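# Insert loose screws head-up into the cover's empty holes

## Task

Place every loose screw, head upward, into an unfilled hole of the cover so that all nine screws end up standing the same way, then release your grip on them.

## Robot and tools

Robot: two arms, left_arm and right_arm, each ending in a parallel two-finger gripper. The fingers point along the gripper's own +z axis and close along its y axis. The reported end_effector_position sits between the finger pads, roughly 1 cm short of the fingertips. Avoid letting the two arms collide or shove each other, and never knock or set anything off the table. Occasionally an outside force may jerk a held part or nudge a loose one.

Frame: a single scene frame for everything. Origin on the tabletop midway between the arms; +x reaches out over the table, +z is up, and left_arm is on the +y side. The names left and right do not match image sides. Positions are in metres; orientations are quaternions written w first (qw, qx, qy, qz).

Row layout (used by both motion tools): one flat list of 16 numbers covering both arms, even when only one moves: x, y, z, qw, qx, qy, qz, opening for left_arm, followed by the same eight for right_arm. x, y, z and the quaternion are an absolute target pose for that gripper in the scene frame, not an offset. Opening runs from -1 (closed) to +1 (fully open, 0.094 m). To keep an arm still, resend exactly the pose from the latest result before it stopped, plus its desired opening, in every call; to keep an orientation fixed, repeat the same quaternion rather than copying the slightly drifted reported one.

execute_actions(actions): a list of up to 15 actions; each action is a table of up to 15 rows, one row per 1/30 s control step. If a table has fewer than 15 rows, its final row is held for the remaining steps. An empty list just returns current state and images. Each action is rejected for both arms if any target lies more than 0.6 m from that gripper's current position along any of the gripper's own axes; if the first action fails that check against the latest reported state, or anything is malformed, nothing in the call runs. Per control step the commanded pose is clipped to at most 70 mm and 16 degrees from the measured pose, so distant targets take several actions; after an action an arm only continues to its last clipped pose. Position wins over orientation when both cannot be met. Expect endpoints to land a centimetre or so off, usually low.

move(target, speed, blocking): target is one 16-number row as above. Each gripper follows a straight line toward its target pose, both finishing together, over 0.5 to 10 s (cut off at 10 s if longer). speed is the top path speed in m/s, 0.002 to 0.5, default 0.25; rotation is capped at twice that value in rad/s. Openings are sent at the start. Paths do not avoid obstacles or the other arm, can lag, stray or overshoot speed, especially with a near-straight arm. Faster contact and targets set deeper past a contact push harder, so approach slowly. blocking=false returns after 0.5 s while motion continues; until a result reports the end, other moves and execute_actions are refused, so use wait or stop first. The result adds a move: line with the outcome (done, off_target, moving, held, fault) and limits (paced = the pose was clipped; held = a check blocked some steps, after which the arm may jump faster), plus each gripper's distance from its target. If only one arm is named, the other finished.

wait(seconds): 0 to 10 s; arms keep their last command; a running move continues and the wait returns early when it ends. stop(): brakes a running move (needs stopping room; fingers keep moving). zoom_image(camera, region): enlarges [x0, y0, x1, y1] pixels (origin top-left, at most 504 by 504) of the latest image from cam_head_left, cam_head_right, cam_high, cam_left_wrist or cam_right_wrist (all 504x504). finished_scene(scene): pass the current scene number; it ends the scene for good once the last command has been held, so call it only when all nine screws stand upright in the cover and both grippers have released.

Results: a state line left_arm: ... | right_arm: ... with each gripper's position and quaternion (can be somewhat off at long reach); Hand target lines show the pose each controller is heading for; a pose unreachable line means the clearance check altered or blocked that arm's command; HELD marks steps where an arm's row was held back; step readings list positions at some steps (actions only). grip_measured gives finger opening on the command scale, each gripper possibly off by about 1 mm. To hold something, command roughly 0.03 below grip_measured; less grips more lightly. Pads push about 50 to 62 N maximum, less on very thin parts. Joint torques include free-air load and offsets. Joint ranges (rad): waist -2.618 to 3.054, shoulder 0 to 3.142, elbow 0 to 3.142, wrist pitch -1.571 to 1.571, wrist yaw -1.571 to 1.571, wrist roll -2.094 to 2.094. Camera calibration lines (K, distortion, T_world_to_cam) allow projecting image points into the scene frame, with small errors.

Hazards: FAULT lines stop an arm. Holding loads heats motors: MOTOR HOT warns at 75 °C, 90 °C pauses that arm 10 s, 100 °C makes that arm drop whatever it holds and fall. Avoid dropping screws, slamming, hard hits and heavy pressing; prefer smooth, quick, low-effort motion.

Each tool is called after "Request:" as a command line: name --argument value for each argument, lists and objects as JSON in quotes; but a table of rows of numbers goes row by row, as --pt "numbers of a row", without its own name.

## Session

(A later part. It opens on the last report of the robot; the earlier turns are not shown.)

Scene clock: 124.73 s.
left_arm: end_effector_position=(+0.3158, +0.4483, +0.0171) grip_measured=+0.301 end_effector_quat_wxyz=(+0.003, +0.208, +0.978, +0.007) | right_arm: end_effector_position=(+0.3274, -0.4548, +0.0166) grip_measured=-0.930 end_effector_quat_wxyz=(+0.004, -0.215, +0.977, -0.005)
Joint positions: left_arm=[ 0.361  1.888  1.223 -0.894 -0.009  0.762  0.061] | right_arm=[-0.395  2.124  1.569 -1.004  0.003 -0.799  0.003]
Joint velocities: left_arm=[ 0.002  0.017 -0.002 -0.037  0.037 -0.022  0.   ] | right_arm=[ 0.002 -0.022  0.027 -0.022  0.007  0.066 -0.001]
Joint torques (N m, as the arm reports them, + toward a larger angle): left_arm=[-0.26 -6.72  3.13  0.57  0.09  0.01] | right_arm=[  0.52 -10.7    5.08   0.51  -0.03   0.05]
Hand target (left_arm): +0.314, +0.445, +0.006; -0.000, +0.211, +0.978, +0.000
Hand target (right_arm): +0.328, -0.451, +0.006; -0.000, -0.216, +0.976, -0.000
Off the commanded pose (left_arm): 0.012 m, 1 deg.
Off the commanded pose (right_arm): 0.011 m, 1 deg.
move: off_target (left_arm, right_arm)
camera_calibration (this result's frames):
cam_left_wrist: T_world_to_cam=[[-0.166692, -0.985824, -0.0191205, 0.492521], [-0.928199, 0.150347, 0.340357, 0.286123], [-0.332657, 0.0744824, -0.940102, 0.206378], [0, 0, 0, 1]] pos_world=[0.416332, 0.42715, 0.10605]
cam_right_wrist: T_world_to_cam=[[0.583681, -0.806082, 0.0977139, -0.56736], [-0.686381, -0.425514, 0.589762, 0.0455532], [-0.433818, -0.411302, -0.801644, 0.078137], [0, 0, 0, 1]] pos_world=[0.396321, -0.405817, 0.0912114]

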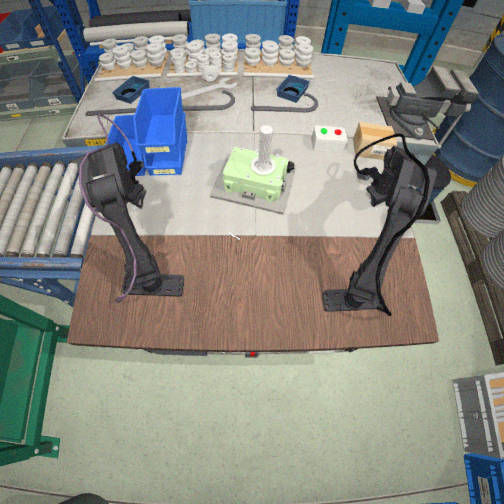

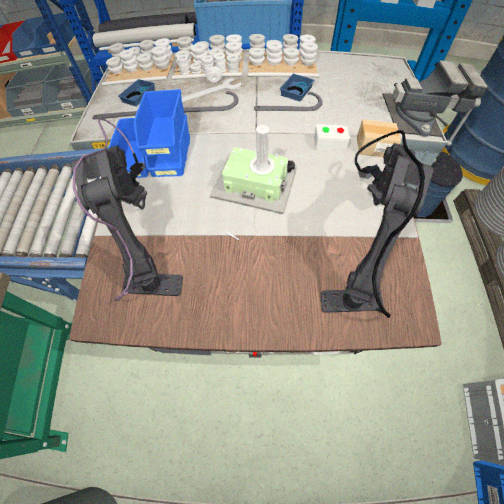

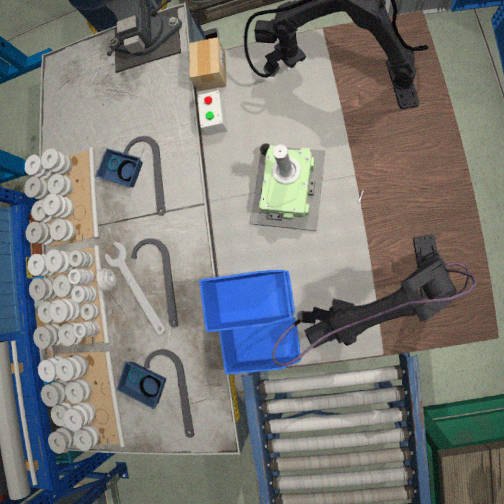

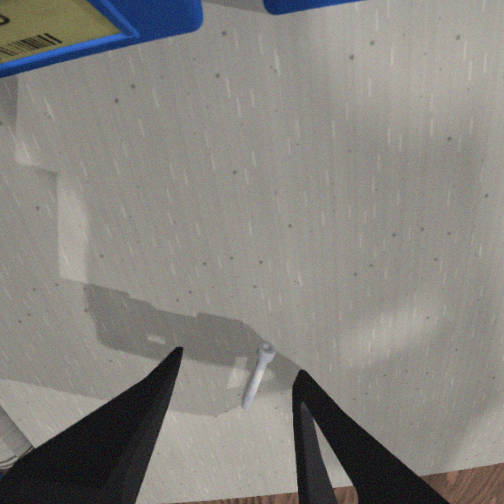

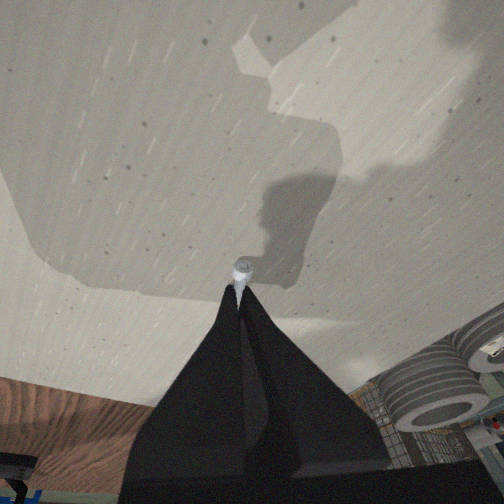

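Close left; right places A at (0.10,0.08) on the wood.

Request:
move --target '[0.314,0.445,0.006,0,0.211,0.977,0,-1,0.32,-0.44,0.09,0,-0.216,0.976,0,-1]'

Request:
move --target '[0.30,0.40,0.15,0,0.211,0.977,0,-1,0.10,0.07,0.07,0,-0.216,0.976,0,-1]'

Request:
move --target '[0.30,0.40,0.15,0,0.211,0.977,0,-1,0.10,0.07,0.008,0,-0.216,0.976,0,-1]' --speed 0.1

Request:
move --target '[0.30,0.40,0.15,0,0.211,0.977,0,-1,0.10,0.07,0.008,0,-0.216,0.976,0,0]'

Request:
move --target '[0.30,0.40,0.15,0,0.211,0.977,0,-1,0.10,0.05,0.10,0,-0.216,0.976,0,0]'

Scene clock: 126.07 s.
left_arm: end_effector_position=(+0.3170, +0.4488, +0.0171) grip_measured=-0.936 end_effector_quat_wxyz=(+0.005, +0.208, +0.978, +0.008) | right_arm: end_effector_position=(+0.3183, -0.4427, +0.0832) grip_measured=-0.930 end_effector_quat_wxyz=(-0.005, -0.215, +0.977, +0.001)
Joint positions: left_arm=[ 0.361  1.888  1.223 -0.888 -0.009  0.762  0.003] | right_arm=[-0.374  2.042  1.713 -1.252  0.003 -0.78   0.003]
Joint velocities: left_arm=[ 0.002  0.007 -0.012  0.007 -0.007 -0.066 -0.001] | right_arm=[-0.002 -0.007 -0.007  0.022 -0.007 -0.037 -0.002]
Joint torques (N m, as the arm reports them, + toward a larger angle): left_arm=[-0.25 -6.73  3.09  0.52  0.09  0.01] | right_arm=[  0.49 -12.56   7.43   0.13  -0.01   0.05]
Hand target (left_arm): +0.314, +0.445, +0.006; -0.000, +0.211, +0.977, -0.000
Hand target (right_arm): +0.320, -0.440, +0.090; +0.000, -0.216, +0.976, +0.000
Off the commanded pose (left_arm): 0.012 m, 1 deg.
Off the commanded pose (right_arm): 0.008 m, 1 deg.
move: off_target (left_arm)
camera_calibration (this result's frames):
cam_left_wrist: T_world_to_cam=[[-0.166589, -0.985787, -0.0217289, 0.493166], [-0.9299, 0.14974, 0.335954, 0.288097], [-0.327925, 0.076172, -0.941628, 0.204546], [0, 0, 0, 1]] pos_world=[0.417133, 0.427436, 0.106535]
cam_right_wrist: T_world_to_cam=[[0.586376, -0.806075, 0.0800405, -0.558145], [-0.674021, -0.430721, 0.600146, -0.00199827], [-0.449287, -0.40586, -0.795876, 0.139389], [0, 0, 0, 1]] pos_world=[0.388562, -0.394195, 0.15681]

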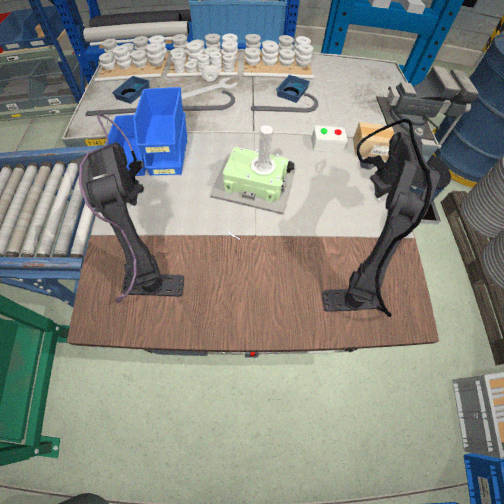

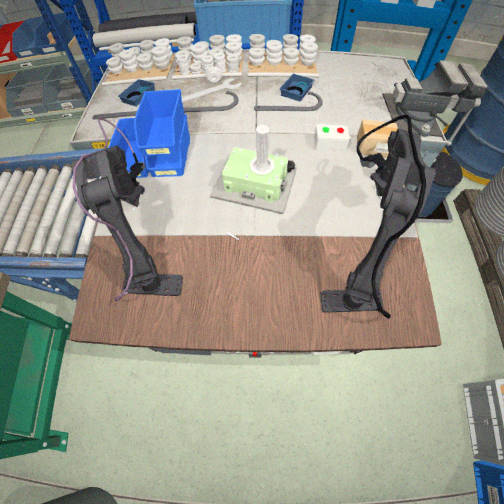

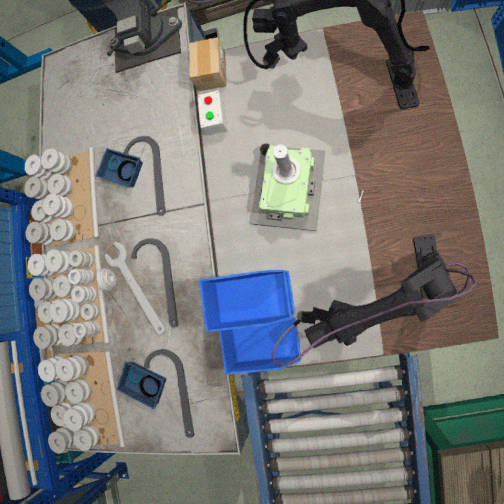

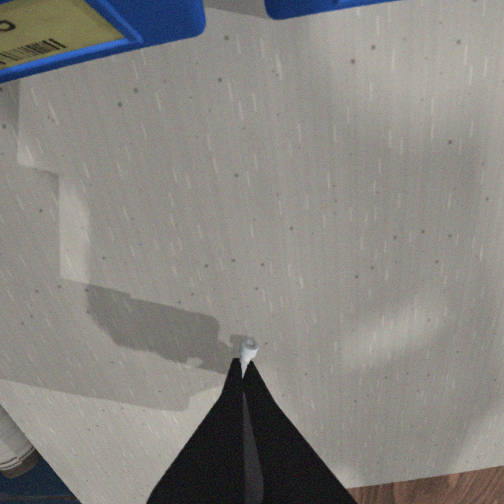

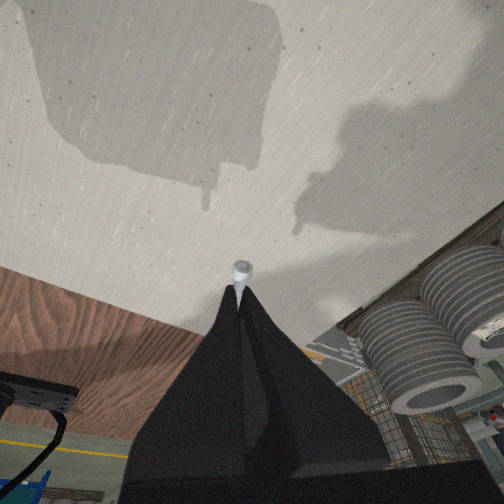

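Scene clock: 128.97 s.
left_arm: end_effector_position=(+0.2948, +0.4043, +0.1361) grip_measured=-0.936 end_effector_quat_wxyz=(-0.019, +0.211, +0.977, -0.004) | right_arm: end_effector_position=(+0.0981, +0.0711, +0.0709) grip_measured=-0.930 end_effector_quat_wxyz=(-0.008, -0.222, +0.975, +0.006)
Joint positions: left_arm=[ 0.247  1.722  1.501 -1.388 -0.009  0.655  0.003] | right_arm=[ 1.169  2.121  1.784 -1.233 -0.019  0.75   0.003]
Joint velocities: left_arm=[ 0.007  0.007 -0.002 -0.051 -0.022 -0.051  0.   ] | right_arm=[ 0.012 -0.007 -0.007  0.037  0.007  0.022  0.   ]
Joint torques (N m, as the arm reports them, + toward a larger angle): left_arm=[-0.96 -8.58  7.25  0.06  0.1  -0.11] | right_arm=[ -0.24 -11.16   8.06   0.19   0.04   0.01]
Hand target (left_arm): +0.299, +0.400, +0.149; +0.001, +0.211, +0.977, -0.000
Hand target (right_arm): +0.102, +0.072, +0.070; -0.007, -0.216, +0.976, +0.001
Off the commanded pose (left_arm): 0.015 m, 2 deg.
Off the commanded pose (right_arm): 0.002 m, 1 deg.
move: off_target (left_arm)
camera_calibration (this result's frames):
cam_left_wrist: T_world_to_cam=[[-0.17386, -0.984769, 0.00172168, 0.446748], [-0.909595, 0.161257, 0.382927, 0.217051], [-0.377373, 0.0650095, -0.923777, 0.329382], [0, 0, 0, 1]] pos_world=[0.3994, 0.38353, 0.220392]
cam_right_wrist: T_world_to_cam=[[0.597588, -0.798782, 0.0695416, -0.0148104], [-0.663875, -0.444289, 0.601563, 0.0781253], [-0.449621, -0.405654, -0.795793, 0.239166], [0, 0, 0, 1]] pos_world=[0.16825, 0.119898, 0.144359]

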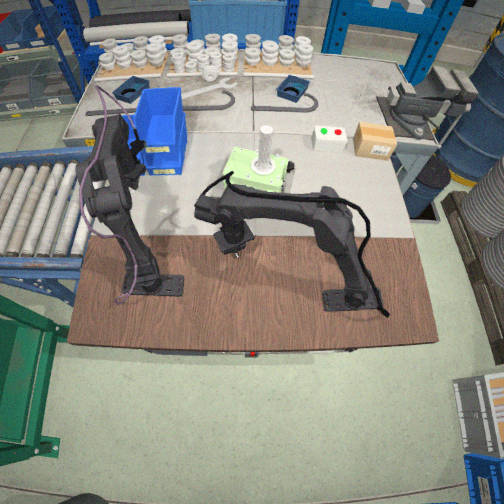

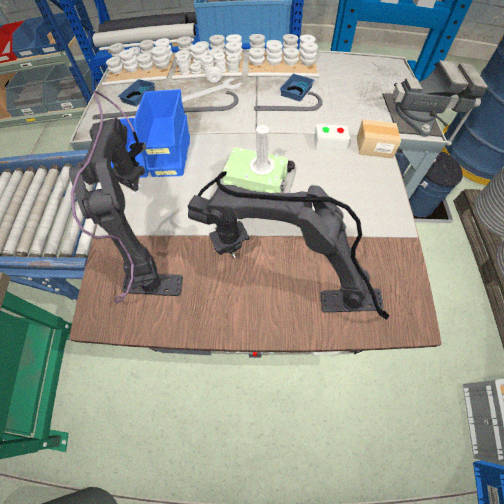

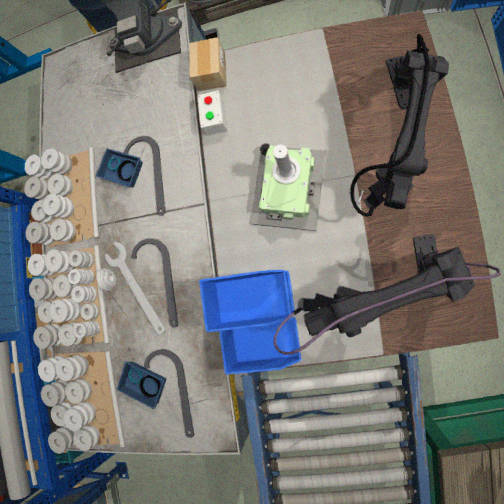

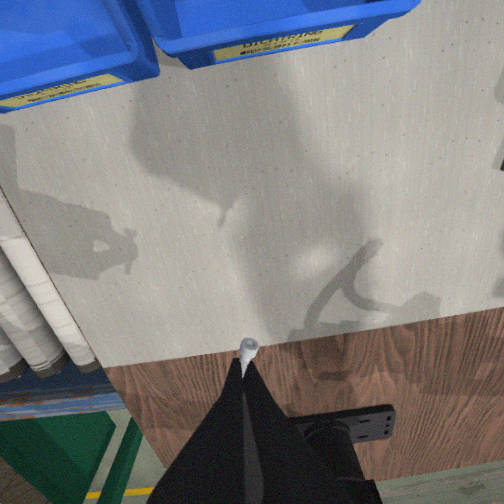

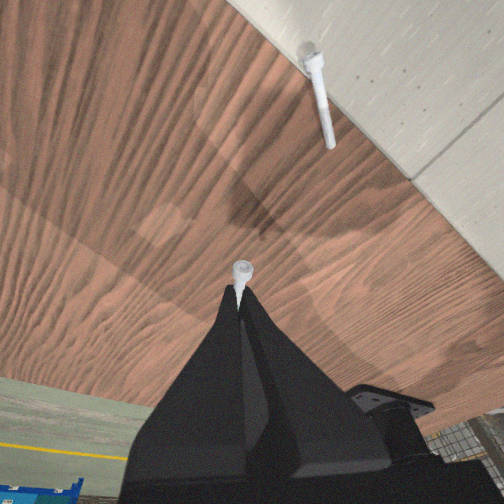

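Scene clock: 130.17 s.
left_arm: end_effector_position=(+0.2941, +0.4041, +0.1361) grip_measured=-0.936 end_effector_quat_wxyz=(-0.021, +0.211, +0.977, -0.005) | right_arm: end_effector_position=(+0.0998, +0.0713, +0.0143) grip_measured=-0.930 end_effector_quat_wxyz=(-0.002, -0.217, +0.976, +0.007)
Joint positions: left_arm=[ 0.247  1.722  1.501 -1.391 -0.009  0.653  0.003] | right_arm=[ 1.169  2.162  1.619 -1.019 -0.01   0.759  0.003]
Joint velocities: left_arm=[-0.002 -0.012 -0.002 -0.066 -0.095 -0.066 -0.001] | right_arm=[-0.012 -0.002 -0.002  0.022  0.007 -0.022 -0.001]
Joint torques (N m, as the arm reports them, + toward a larger angle): left_arm=[-1.05 -8.49  7.48  0.04  0.1  -0.11] | right_arm=[  0.23 -11.83   5.28   0.39   0.11   0.05]
Hand target (left_arm): +0.300, +0.400, +0.150; +0.000, +0.211, +0.977, -0.000
Hand target (right_arm): +0.100, +0.070, +0.008; -0.000, -0.216, +0.976, -0.000
Off the commanded pose (left_arm): 0.016 m, 2 deg.
Off the commanded pose (right_arm): 0.006 m, 1 deg.
move: off_target (left_arm)
camera_calibration (this result's frames):
cam_left_wrist: T_world_to_cam=[[-0.172352, -0.985032, 0.00270703, 0.446016], [-0.908841, 0.16008, 0.385206, 0.216421], [-0.379873, 0.0639308, -0.922827, 0.330215], [0, 0, 0, 1]] pos_world=[0.399004, 0.383585, 0.220158]
cam_right_wrist: T_world_to_cam=[[0.589117, -0.804785, 0.0725482, -0.0105023], [-0.674761, -0.44056, 0.592119, 0.114416], [-0.444567, -0.39778, -0.802578, 0.194076], [0, 0, 0, 1]] pos_world=[0.16967, 0.119154, 0.0887754]

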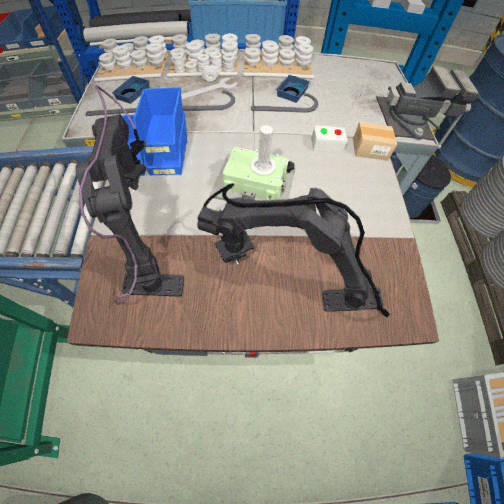

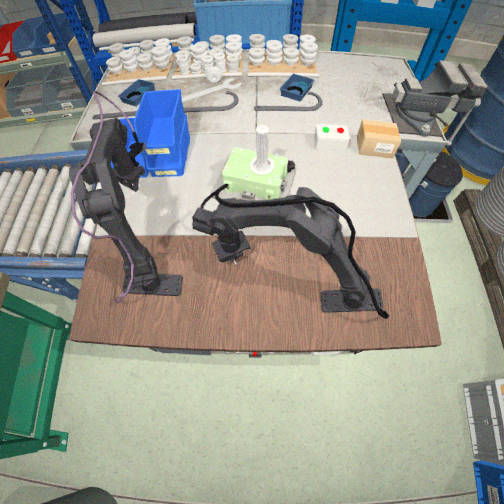

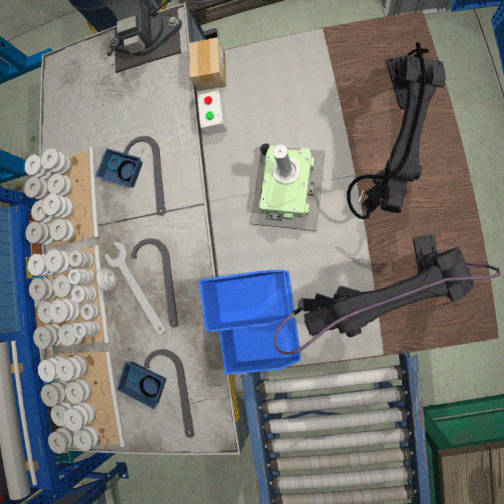

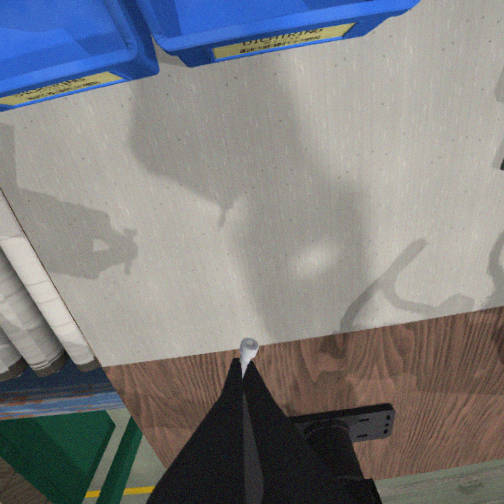

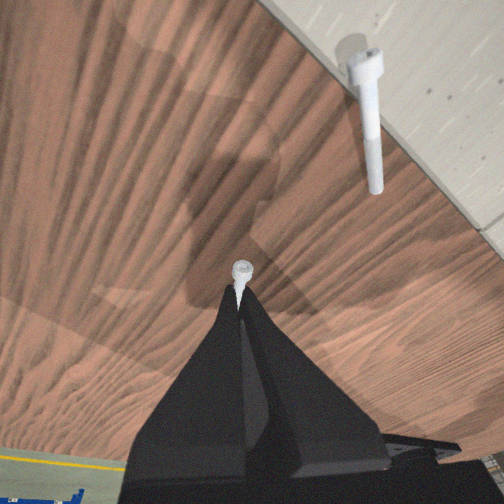

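Scene clock: 130.87 s.
left_arm: end_effector_position=(+0.2940, +0.4041, +0.1362) grip_measured=-0.936 end_effector_quat_wxyz=(-0.021, +0.211, +0.977, -0.005) | right_arm: end_effector_position=(+0.1000, +0.0717, +0.0143) grip_measured=-0.002 end_effector_quat_wxyz=(-0.001, -0.217, +0.976, +0.007)
Joint positions: left_arm=[ 0.247  1.722  1.501 -1.391 -0.009  0.653  0.003] | right_arm=[ 1.169  2.162  1.619 -1.018 -0.01   0.759  0.047]
Joint velocities: left_arm=[-0.007 -0.007  0.002 -0.066  0.037 -0.066  0.001] | right_arm=[ 0.002 -0.002  0.002 -0.037 -0.051 -0.095 -0.   ]
Joint torques (N m, as the arm reports them, + toward a larger angle): left_arm=[-1.04 -8.49  7.48  0.04  0.1  -0.11] | right_arm=[  0.24 -11.77   5.39   0.37   0.09   0.04]
Hand target (left_arm): +0.300, +0.400, +0.150; +0.000, +0.211, +0.977, -0.000
Hand target (right_arm): +0.100, +0.070, +0.008; +0.000, -0.216, +0.976, +0.000
Off the commanded pose (left_arm): 0.016 m, 2 deg.
Off the commanded pose (right_arm): 0.007 m, 1 deg.
move: off_target (left_arm)
camera_calibration (this result's frames):
cam_left_wrist: T_world_to_cam=[[-0.172351, -0.985031, 0.00285631, 0.445958], [-0.908697, 0.160113, 0.385529, 0.21624], [-0.380216, 0.0638509, -0.922691, 0.3303], [0, 0, 0, 1]] pos_world=[0.398943, 0.38357, 0.220124]
cam_right_wrist: T_world_to_cam=[[0.588741, -0.805104, 0.0720534, -0.0102897], [-0.675468, -0.441056, 0.590943, 0.114818], [-0.443991, -0.396582, -0.803489, 0.194168], [0, 0, 0, 1]] pos_world=[0.169823, 0.119361, 0.0889026]

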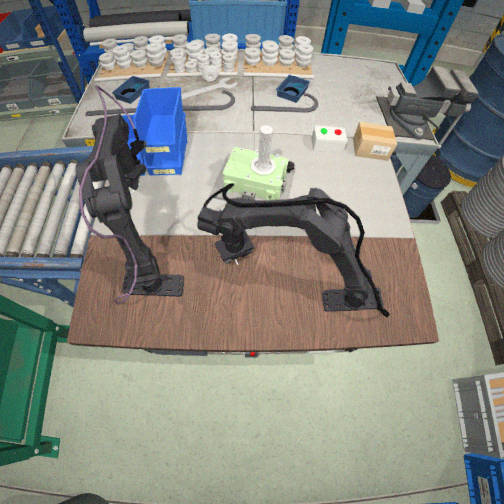

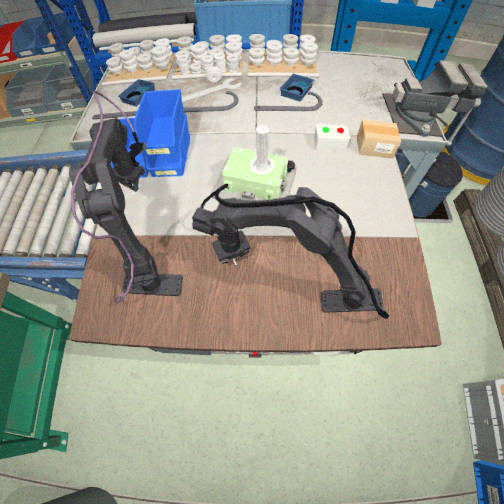

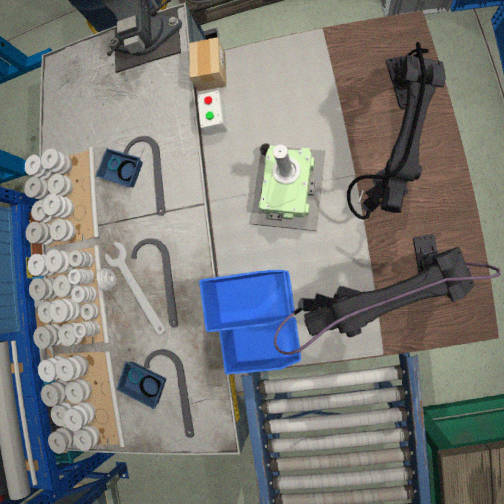

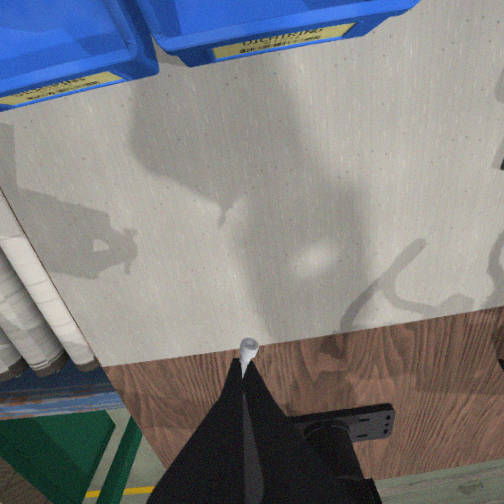

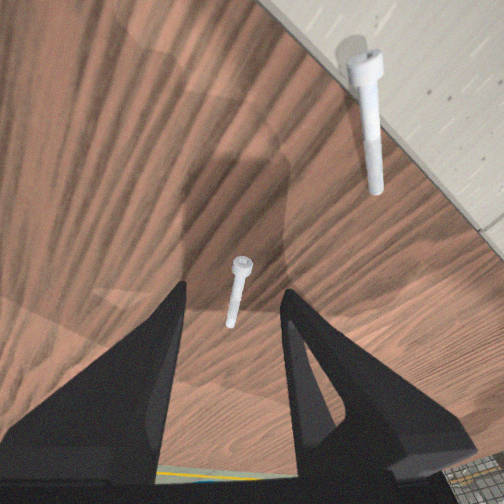

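Scene clock: 131.97 s.
left_arm: end_effector_position=(+0.2940, +0.4041, +0.1362) grip_measured=-0.936 end_effector_quat_wxyz=(-0.021, +0.211, +0.977, -0.005) | right_arm: end_effector_position=(+0.0951, +0.0516, +0.0955) grip_measured=-0.002 end_effector_quat_wxyz=(-0.005, -0.218, +0.976, +0.001)
Joint positions: left_arm=[ 0.247  1.722  1.501 -1.391 -0.009  0.653  0.003] | right_arm=[ 1.162  2.039  1.757 -1.293 -0.01   0.751  0.047]
Joint velocities: left_arm=[ 0.012 -0.007 -0.002  0.007  0.022  0.037 -0.   ] | right_arm=[-0.002 -0.002  0.002 -0.037  0.022  0.037  0.001]
Joint torques (N m, as the arm reports them, + toward a larger angle): left_arm=[-1.03 -8.49  7.47  0.05  0.09 -0.1 ] | right_arm=[ -0.52 -11.95   7.24   0.15   0.09  -0.06]
Hand target (left_arm): +0.300, +0.400, +0.150; +0.000, +0.211, +0.977, -0.000
Hand target (right_arm): +0.100, +0.050, +0.100; +0.000, -0.216, +0.976, +0.000
Off the commanded pose (left_arm): 0.016 m, 2 deg.
Off the commanded pose (right_arm): 0.007 m, 1 deg.
move: off_target (left_arm)
camera_calibration (this result's frames):
cam_left_wrist: T_world_to_cam=[[-0.172351, -0.985031, 0.00285631, 0.445958], [-0.908697, 0.160113, 0.385529, 0.21624], [-0.380216, 0.0638509, -0.922691, 0.3303], [0, 0, 0, 1]] pos_world=[0.398943, 0.38357, 0.220124]
cam_right_wrist: T_world_to_cam=[[0.590342, -0.803175, 0.0800429, -0.0303782], [-0.671863, -0.434012, 0.600194, 0.0531215], [-0.447321, -0.408098, -0.795839, 0.249451], [0, 0, 0, 1]] pos_world=[0.165209, 0.100457, 0.169071]

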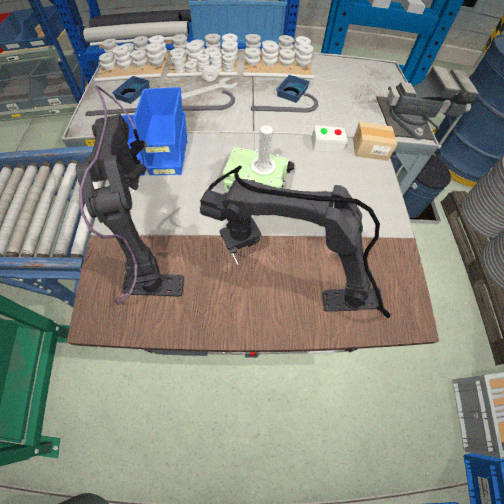

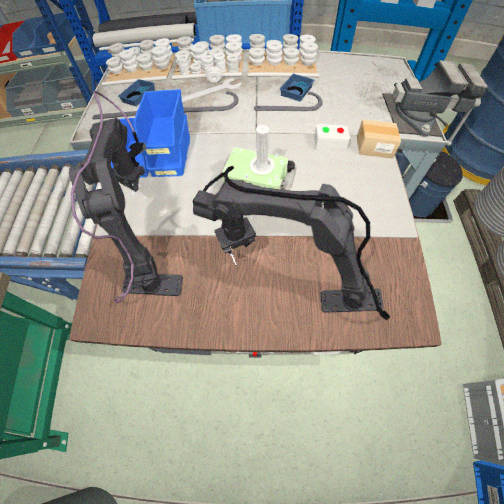

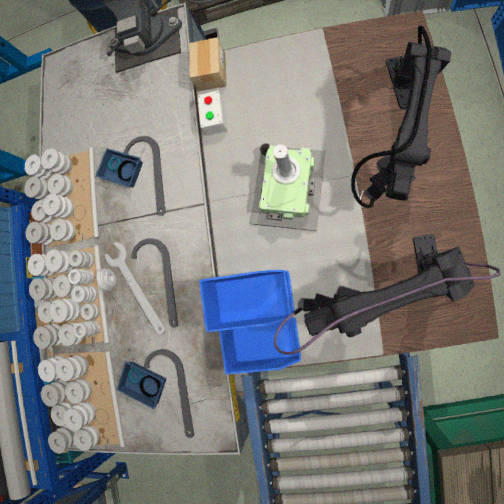

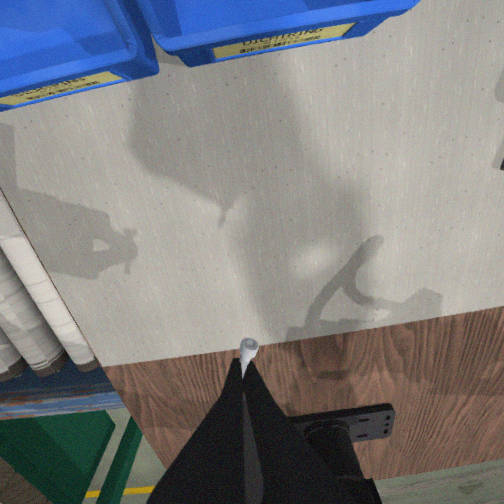

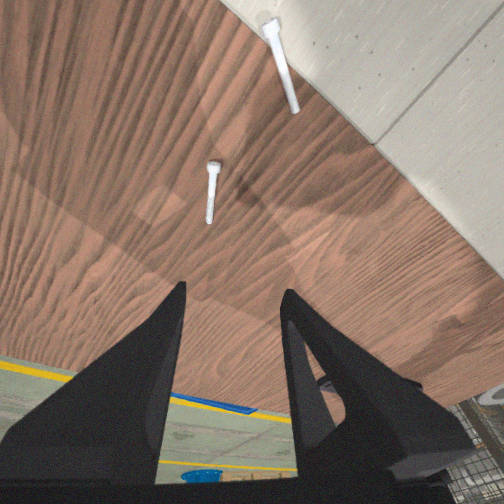

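Request:
move --target '[0.38,0.20,0.20,0.683,0.183,0.683,-0.183,-1,0.22,-0.08,0.22,0.701,-0.092,0.701,0.092,-1]'

Request:
move --target '[0.49,0.051,0.16,0.683,0.183,0.683,-0.183,-1,0.30,-0.01,0.21,0.701,-0.092,0.701,0.092,-1]' --speed 0.15

Scene clock: 136.23 s.
left_arm: end_effector_position=(+0.3814, +0.2027, +0.2077) grip_measured=-0.936 end_effector_quat_wxyz=(+0.690, +0.182, +0.677, -0.179) | right_arm: end_effector_position=(+0.2179, -0.0796, +0.2346) grip_measured=-0.984 end_effector_quat_wxyz=(+0.711, -0.086, +0.690, +0.106)
Joint positions: left_arm=[-0.173  1.412  0.4    1.03   0.324  0.004  0.003] | right_arm=[ 1.067  1.208  0.379  0.878  0.823 -0.012  0.001]
Joint velocities: left_arm=[-0.012 -0.012  0.007 -0.022 -0.007 -0.051 -0.001] | right_arm=[-0.022 -0.002  0.007 -0.037 -0.051 -0.007  0.   ]
Joint torques (N m, as the arm reports them, + toward a larger angle): left_arm=[-1.03 -3.59  3.97  2.08 -0.16 -0.11] | right_arm=[-0.53 -1.58  4.95  1.63 -0.07 -0.06]
Hand target (left_arm): +0.379, +0.200, +0.200; +0.685, +0.178, +0.683, -0.182
Hand target (right_arm): +0.219, -0.082, +0.221; +0.704, -0.098, +0.697, +0.093
Off the commanded pose (left_arm): 0.008 m, 1 deg.
Off the commanded pose (right_arm): 0.015 m, 2 deg.
move: off_target (right_arm)
camera_calibration (this result's frames):
cam_left_wrist: T_world_to_cam=[[-0.477745, -0.845263, 0.239352, 0.301427], [-0.399416, -0.0336741, -0.916151, 0.415732], [0.782449, -0.533288, -0.321524, -0.00490361], [0, 0, 0, 1]] pos_world=[0.313892, 0.26617, 0.30715]
cam_right_wrist: T_world_to_cam=[[0.175072, -0.970535, 0.165566, -0.162324], [-0.522675, -0.234128, -0.819753, 0.31166], [0.834363, 0.0569792, -0.548263, 0.0612024], [0, 0, 0, 1]] pos_world=[0.14025, -0.08806, 0.315914]

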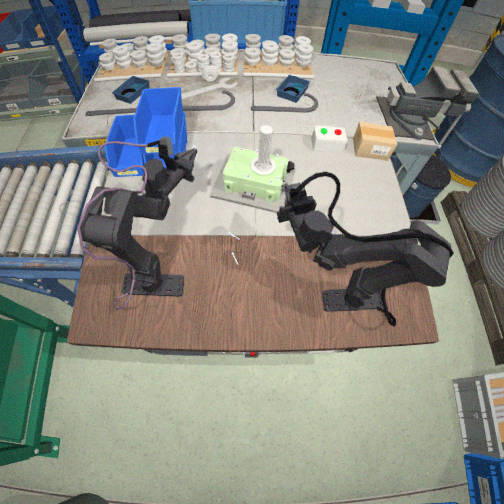

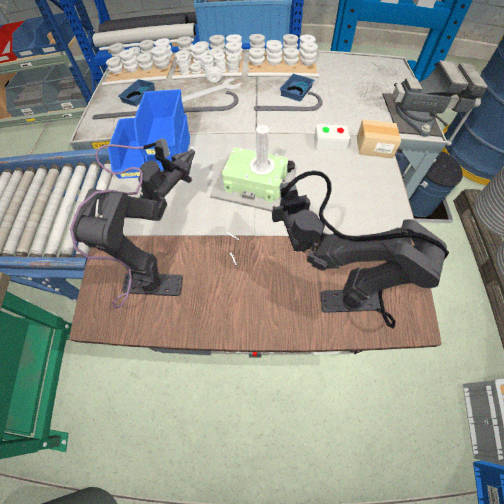

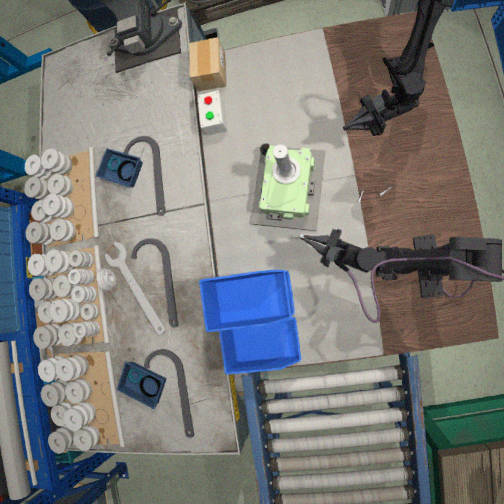

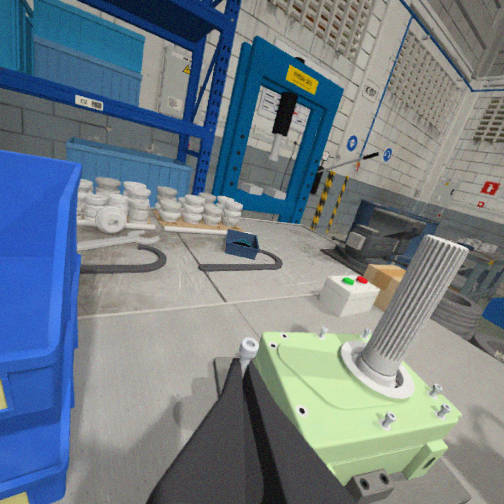

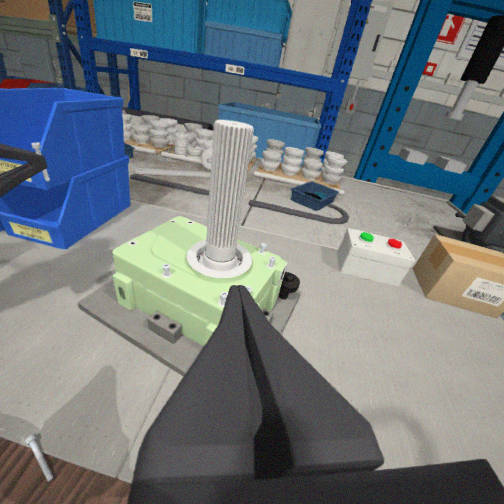

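Scene clock: 137.93 s.
left_arm: end_effector_position=(+0.4857, +0.0557, +0.1570) grip_measured=-0.936 end_effector_quat_wxyz=(+0.680, +0.187, +0.685, -0.183) | right_arm: end_effector_position=(+0.2952, -0.0136, +0.2093) grip_measured=-0.984 end_effector_quat_wxyz=(+0.701, -0.095, +0.701, +0.090)
Joint positions: left_arm=[-0.5    2.068  0.964  1.096  0.012  0.004  0.003] | right_arm=[ 0.944  1.677  0.691  0.983  0.709 -0.005  0.001]
Joint velocities: left_arm=[ 0.017 -0.007  0.027  0.007  0.022 -0.022 -0.001] | right_arm=[ 0.012  0.007  0.012  0.051  0.007 -0.037 -0.001]
Joint torques (N m, as the arm reports them, + toward a larger angle): left_arm=[-0.66 -8.86  6.97  1.87 -0.16 -0.06] | right_arm=[-0.53 -6.36  7.92  1.69 -0.04  0.06]
Hand target (left_arm): +0.490, +0.051, +0.161; +0.683, +0.183, +0.683, -0.184
Hand target (right_arm): +0.300, -0.011, +0.210; +0.701, -0.092, +0.701, +0.092
Off the commanded pose (left_arm): 0.007 m, 1 deg.
Off the commanded pose (right_arm): 0.006 m, 0 deg.
move: done
camera_calibration (this result's frames):
cam_left_wrist: T_world_to_cam=[[-0.48407, -0.840048, 0.24494, 0.241016], [-0.421917, -0.0211579, -0.906388, 0.414685], [0.766592, -0.542099, -0.344188, -0.169388], [0, 0, 0, 1]] pos_world=[0.421483, 0.119413, 0.258529]
cam_right_wrist: T_world_to_cam=[[0.171039, -0.964802, 0.199759, -0.113414], [-0.545821, -0.261576, -0.796026, 0.348239], [0.820259, 0.0271187, -0.571349, -0.0123202], [0, 0, 0, 1]] pos_world=[0.21958, -0.0179969, 0.292824]

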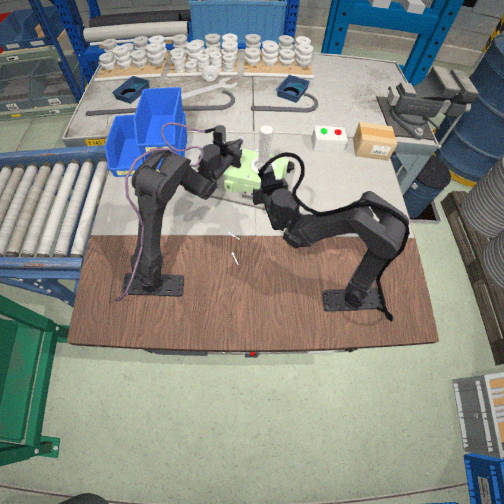

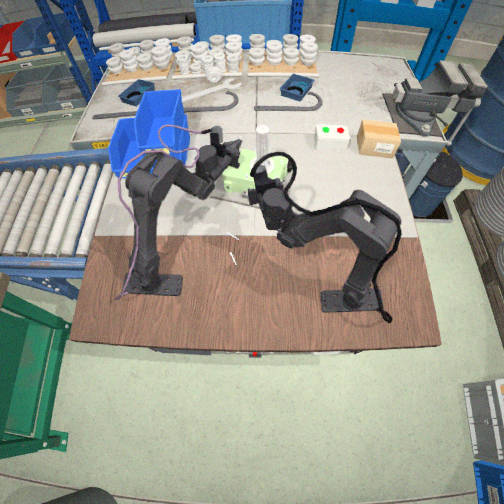

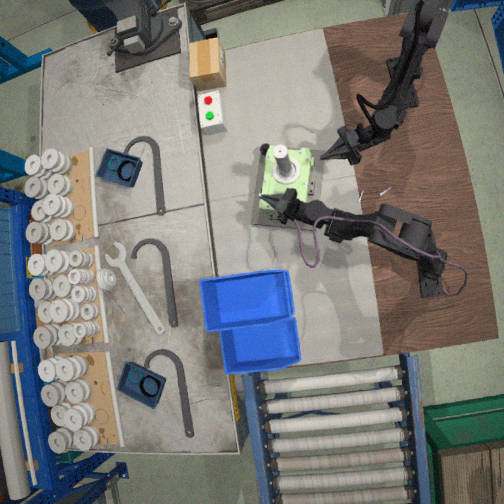

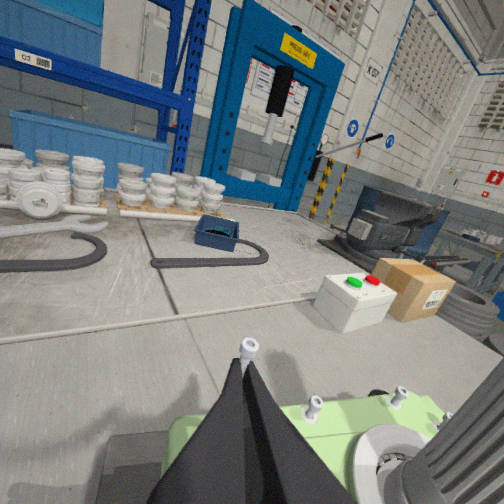

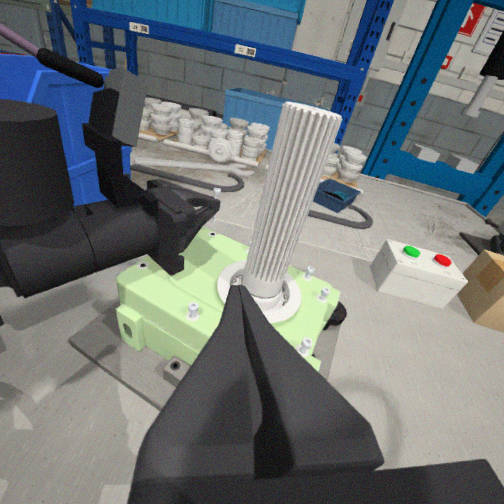

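Request:
zoom_image --camera "cam_right_wrist" --region '[150,170,270,290]'

Region (150, 170, 270, 290) of cam_right_wrist's 504x504 image, scaled by 4.200, with more detail than that image has.

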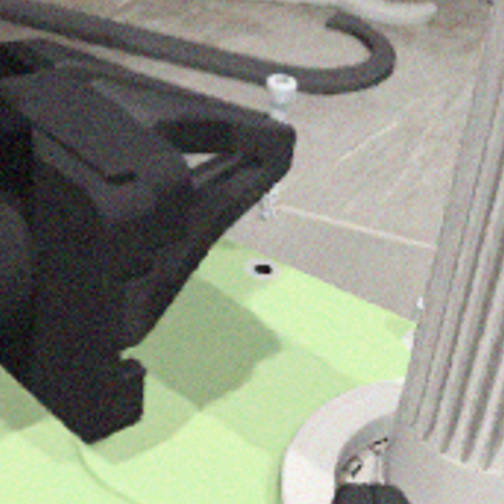

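Looks aligned. Lower.

Request:
move --target '[0.49,0.051,0.14,0.683,0.183,0.683,-0.183,-1,0.30,-0.01,0.21,0.701,-0.092,0.701,0.092,-1]' --speed 0.05

Request:
zoom_image --camera "cam_right_wrist" --region '[150,170,270,290]'

Scene clock: 138.83 s.
left_arm: end_effector_position=(+0.4873, +0.0553, +0.1509) grip_measured=-0.936 end_effector_quat_wxyz=(+0.692, +0.183, +0.673, -0.186) | right_arm: end_effector_position=(+0.2951, -0.0135, +0.2093) grip_measured=-0.984 end_effector_quat_wxyz=(+0.701, -0.096, +0.701, +0.090)
Joint positions: left_arm=[-0.5    2.118  0.964  1.181  0.01   0.003  0.003] | right_arm=[ 0.944  1.677  0.691  0.983  0.709 -0.005  0.001]
Joint velocities: left_arm=[-0.002  0.007  0.007 -0.051  0.051 -0.007 -0.001] | right_arm=[-0.002  0.007 -0.012  0.022 -0.022 -0.081  0.   ]
Joint torques (N m, as the arm reports them, + toward a larger angle): left_arm=[-0.7  -8.01  5.94  1.75 -0.17 -0.04] | right_arm=[-0.34 -6.25  8.03  1.69 -0.02  0.05]
Hand target (left_arm): +0.490, +0.051, +0.140; +0.683, +0.183, +0.683, -0.183
Hand target (right_arm): +0.300, -0.010, +0.210; +0.701, -0.092, +0.701, +0.092
Off the commanded pose (left_arm): 0.012 m, 2 deg.
Off the commanded pose (right_arm): 0.006 m, 0 deg.
move: off_target (left_arm)
camera_calibration (this result's frames):
cam_left_wrist: T_world_to_cam=[[-0.489335, -0.836737, 0.245808, 0.245165], [-0.395177, -0.0385157, -0.917797, 0.399463], [0.777423, -0.546248, -0.311813, -0.182872], [0, 0, 0, 1]] pos_world=[0.419996, 0.120631, 0.24934]
cam_right_wrist: T_world_to_cam=[[0.171407, -0.964737, 0.199758, -0.113455], [-0.545722, -0.261784, -0.796026, 0.348215], [0.820248, 0.027432, -0.571349, -0.0122999], [0, 0, 0, 1]] pos_world=[0.219564, -0.0179601, 0.292824]

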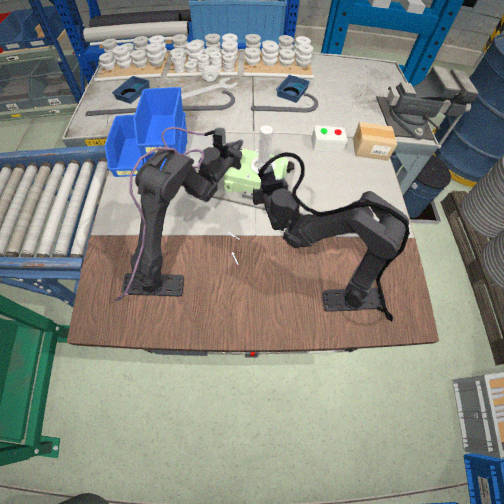

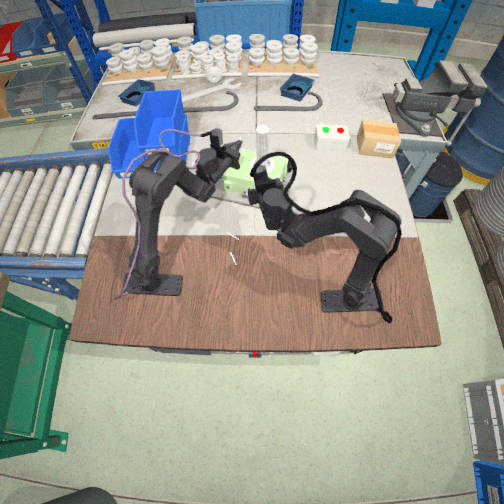

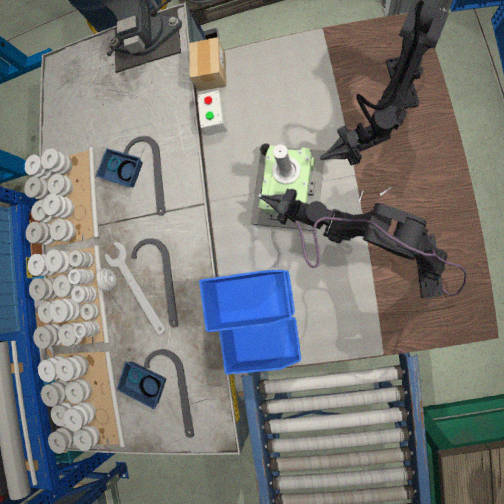

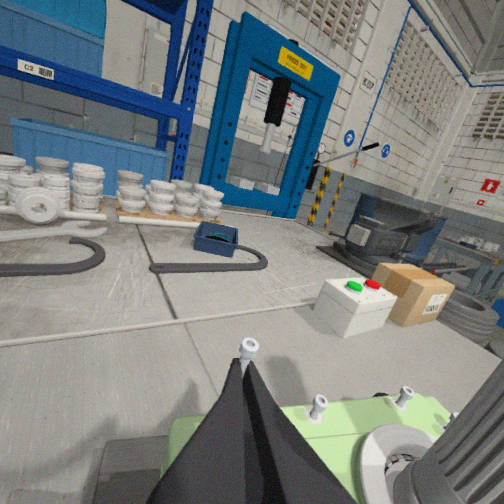

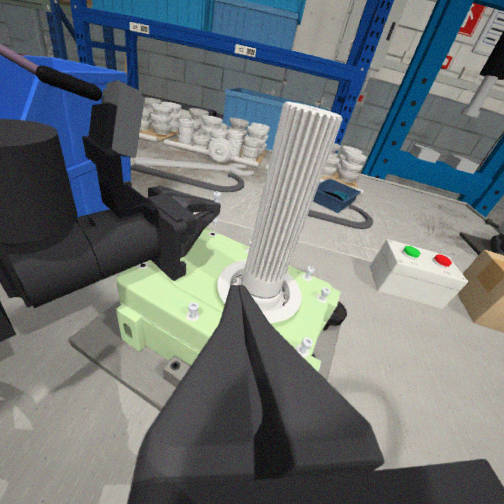

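Region (150, 170, 270, 290) of cam_right_wrist's 504x504 image, scaled by 4.200, with more detail than that image has.

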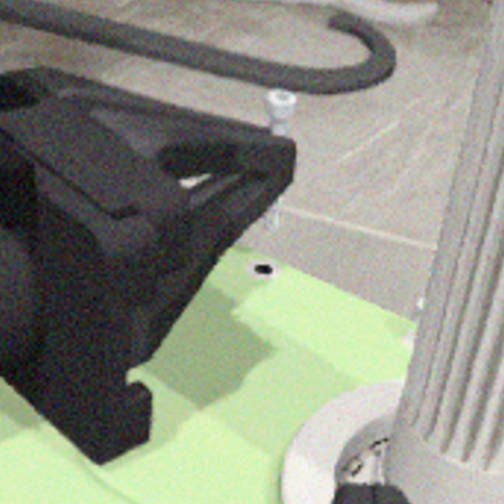

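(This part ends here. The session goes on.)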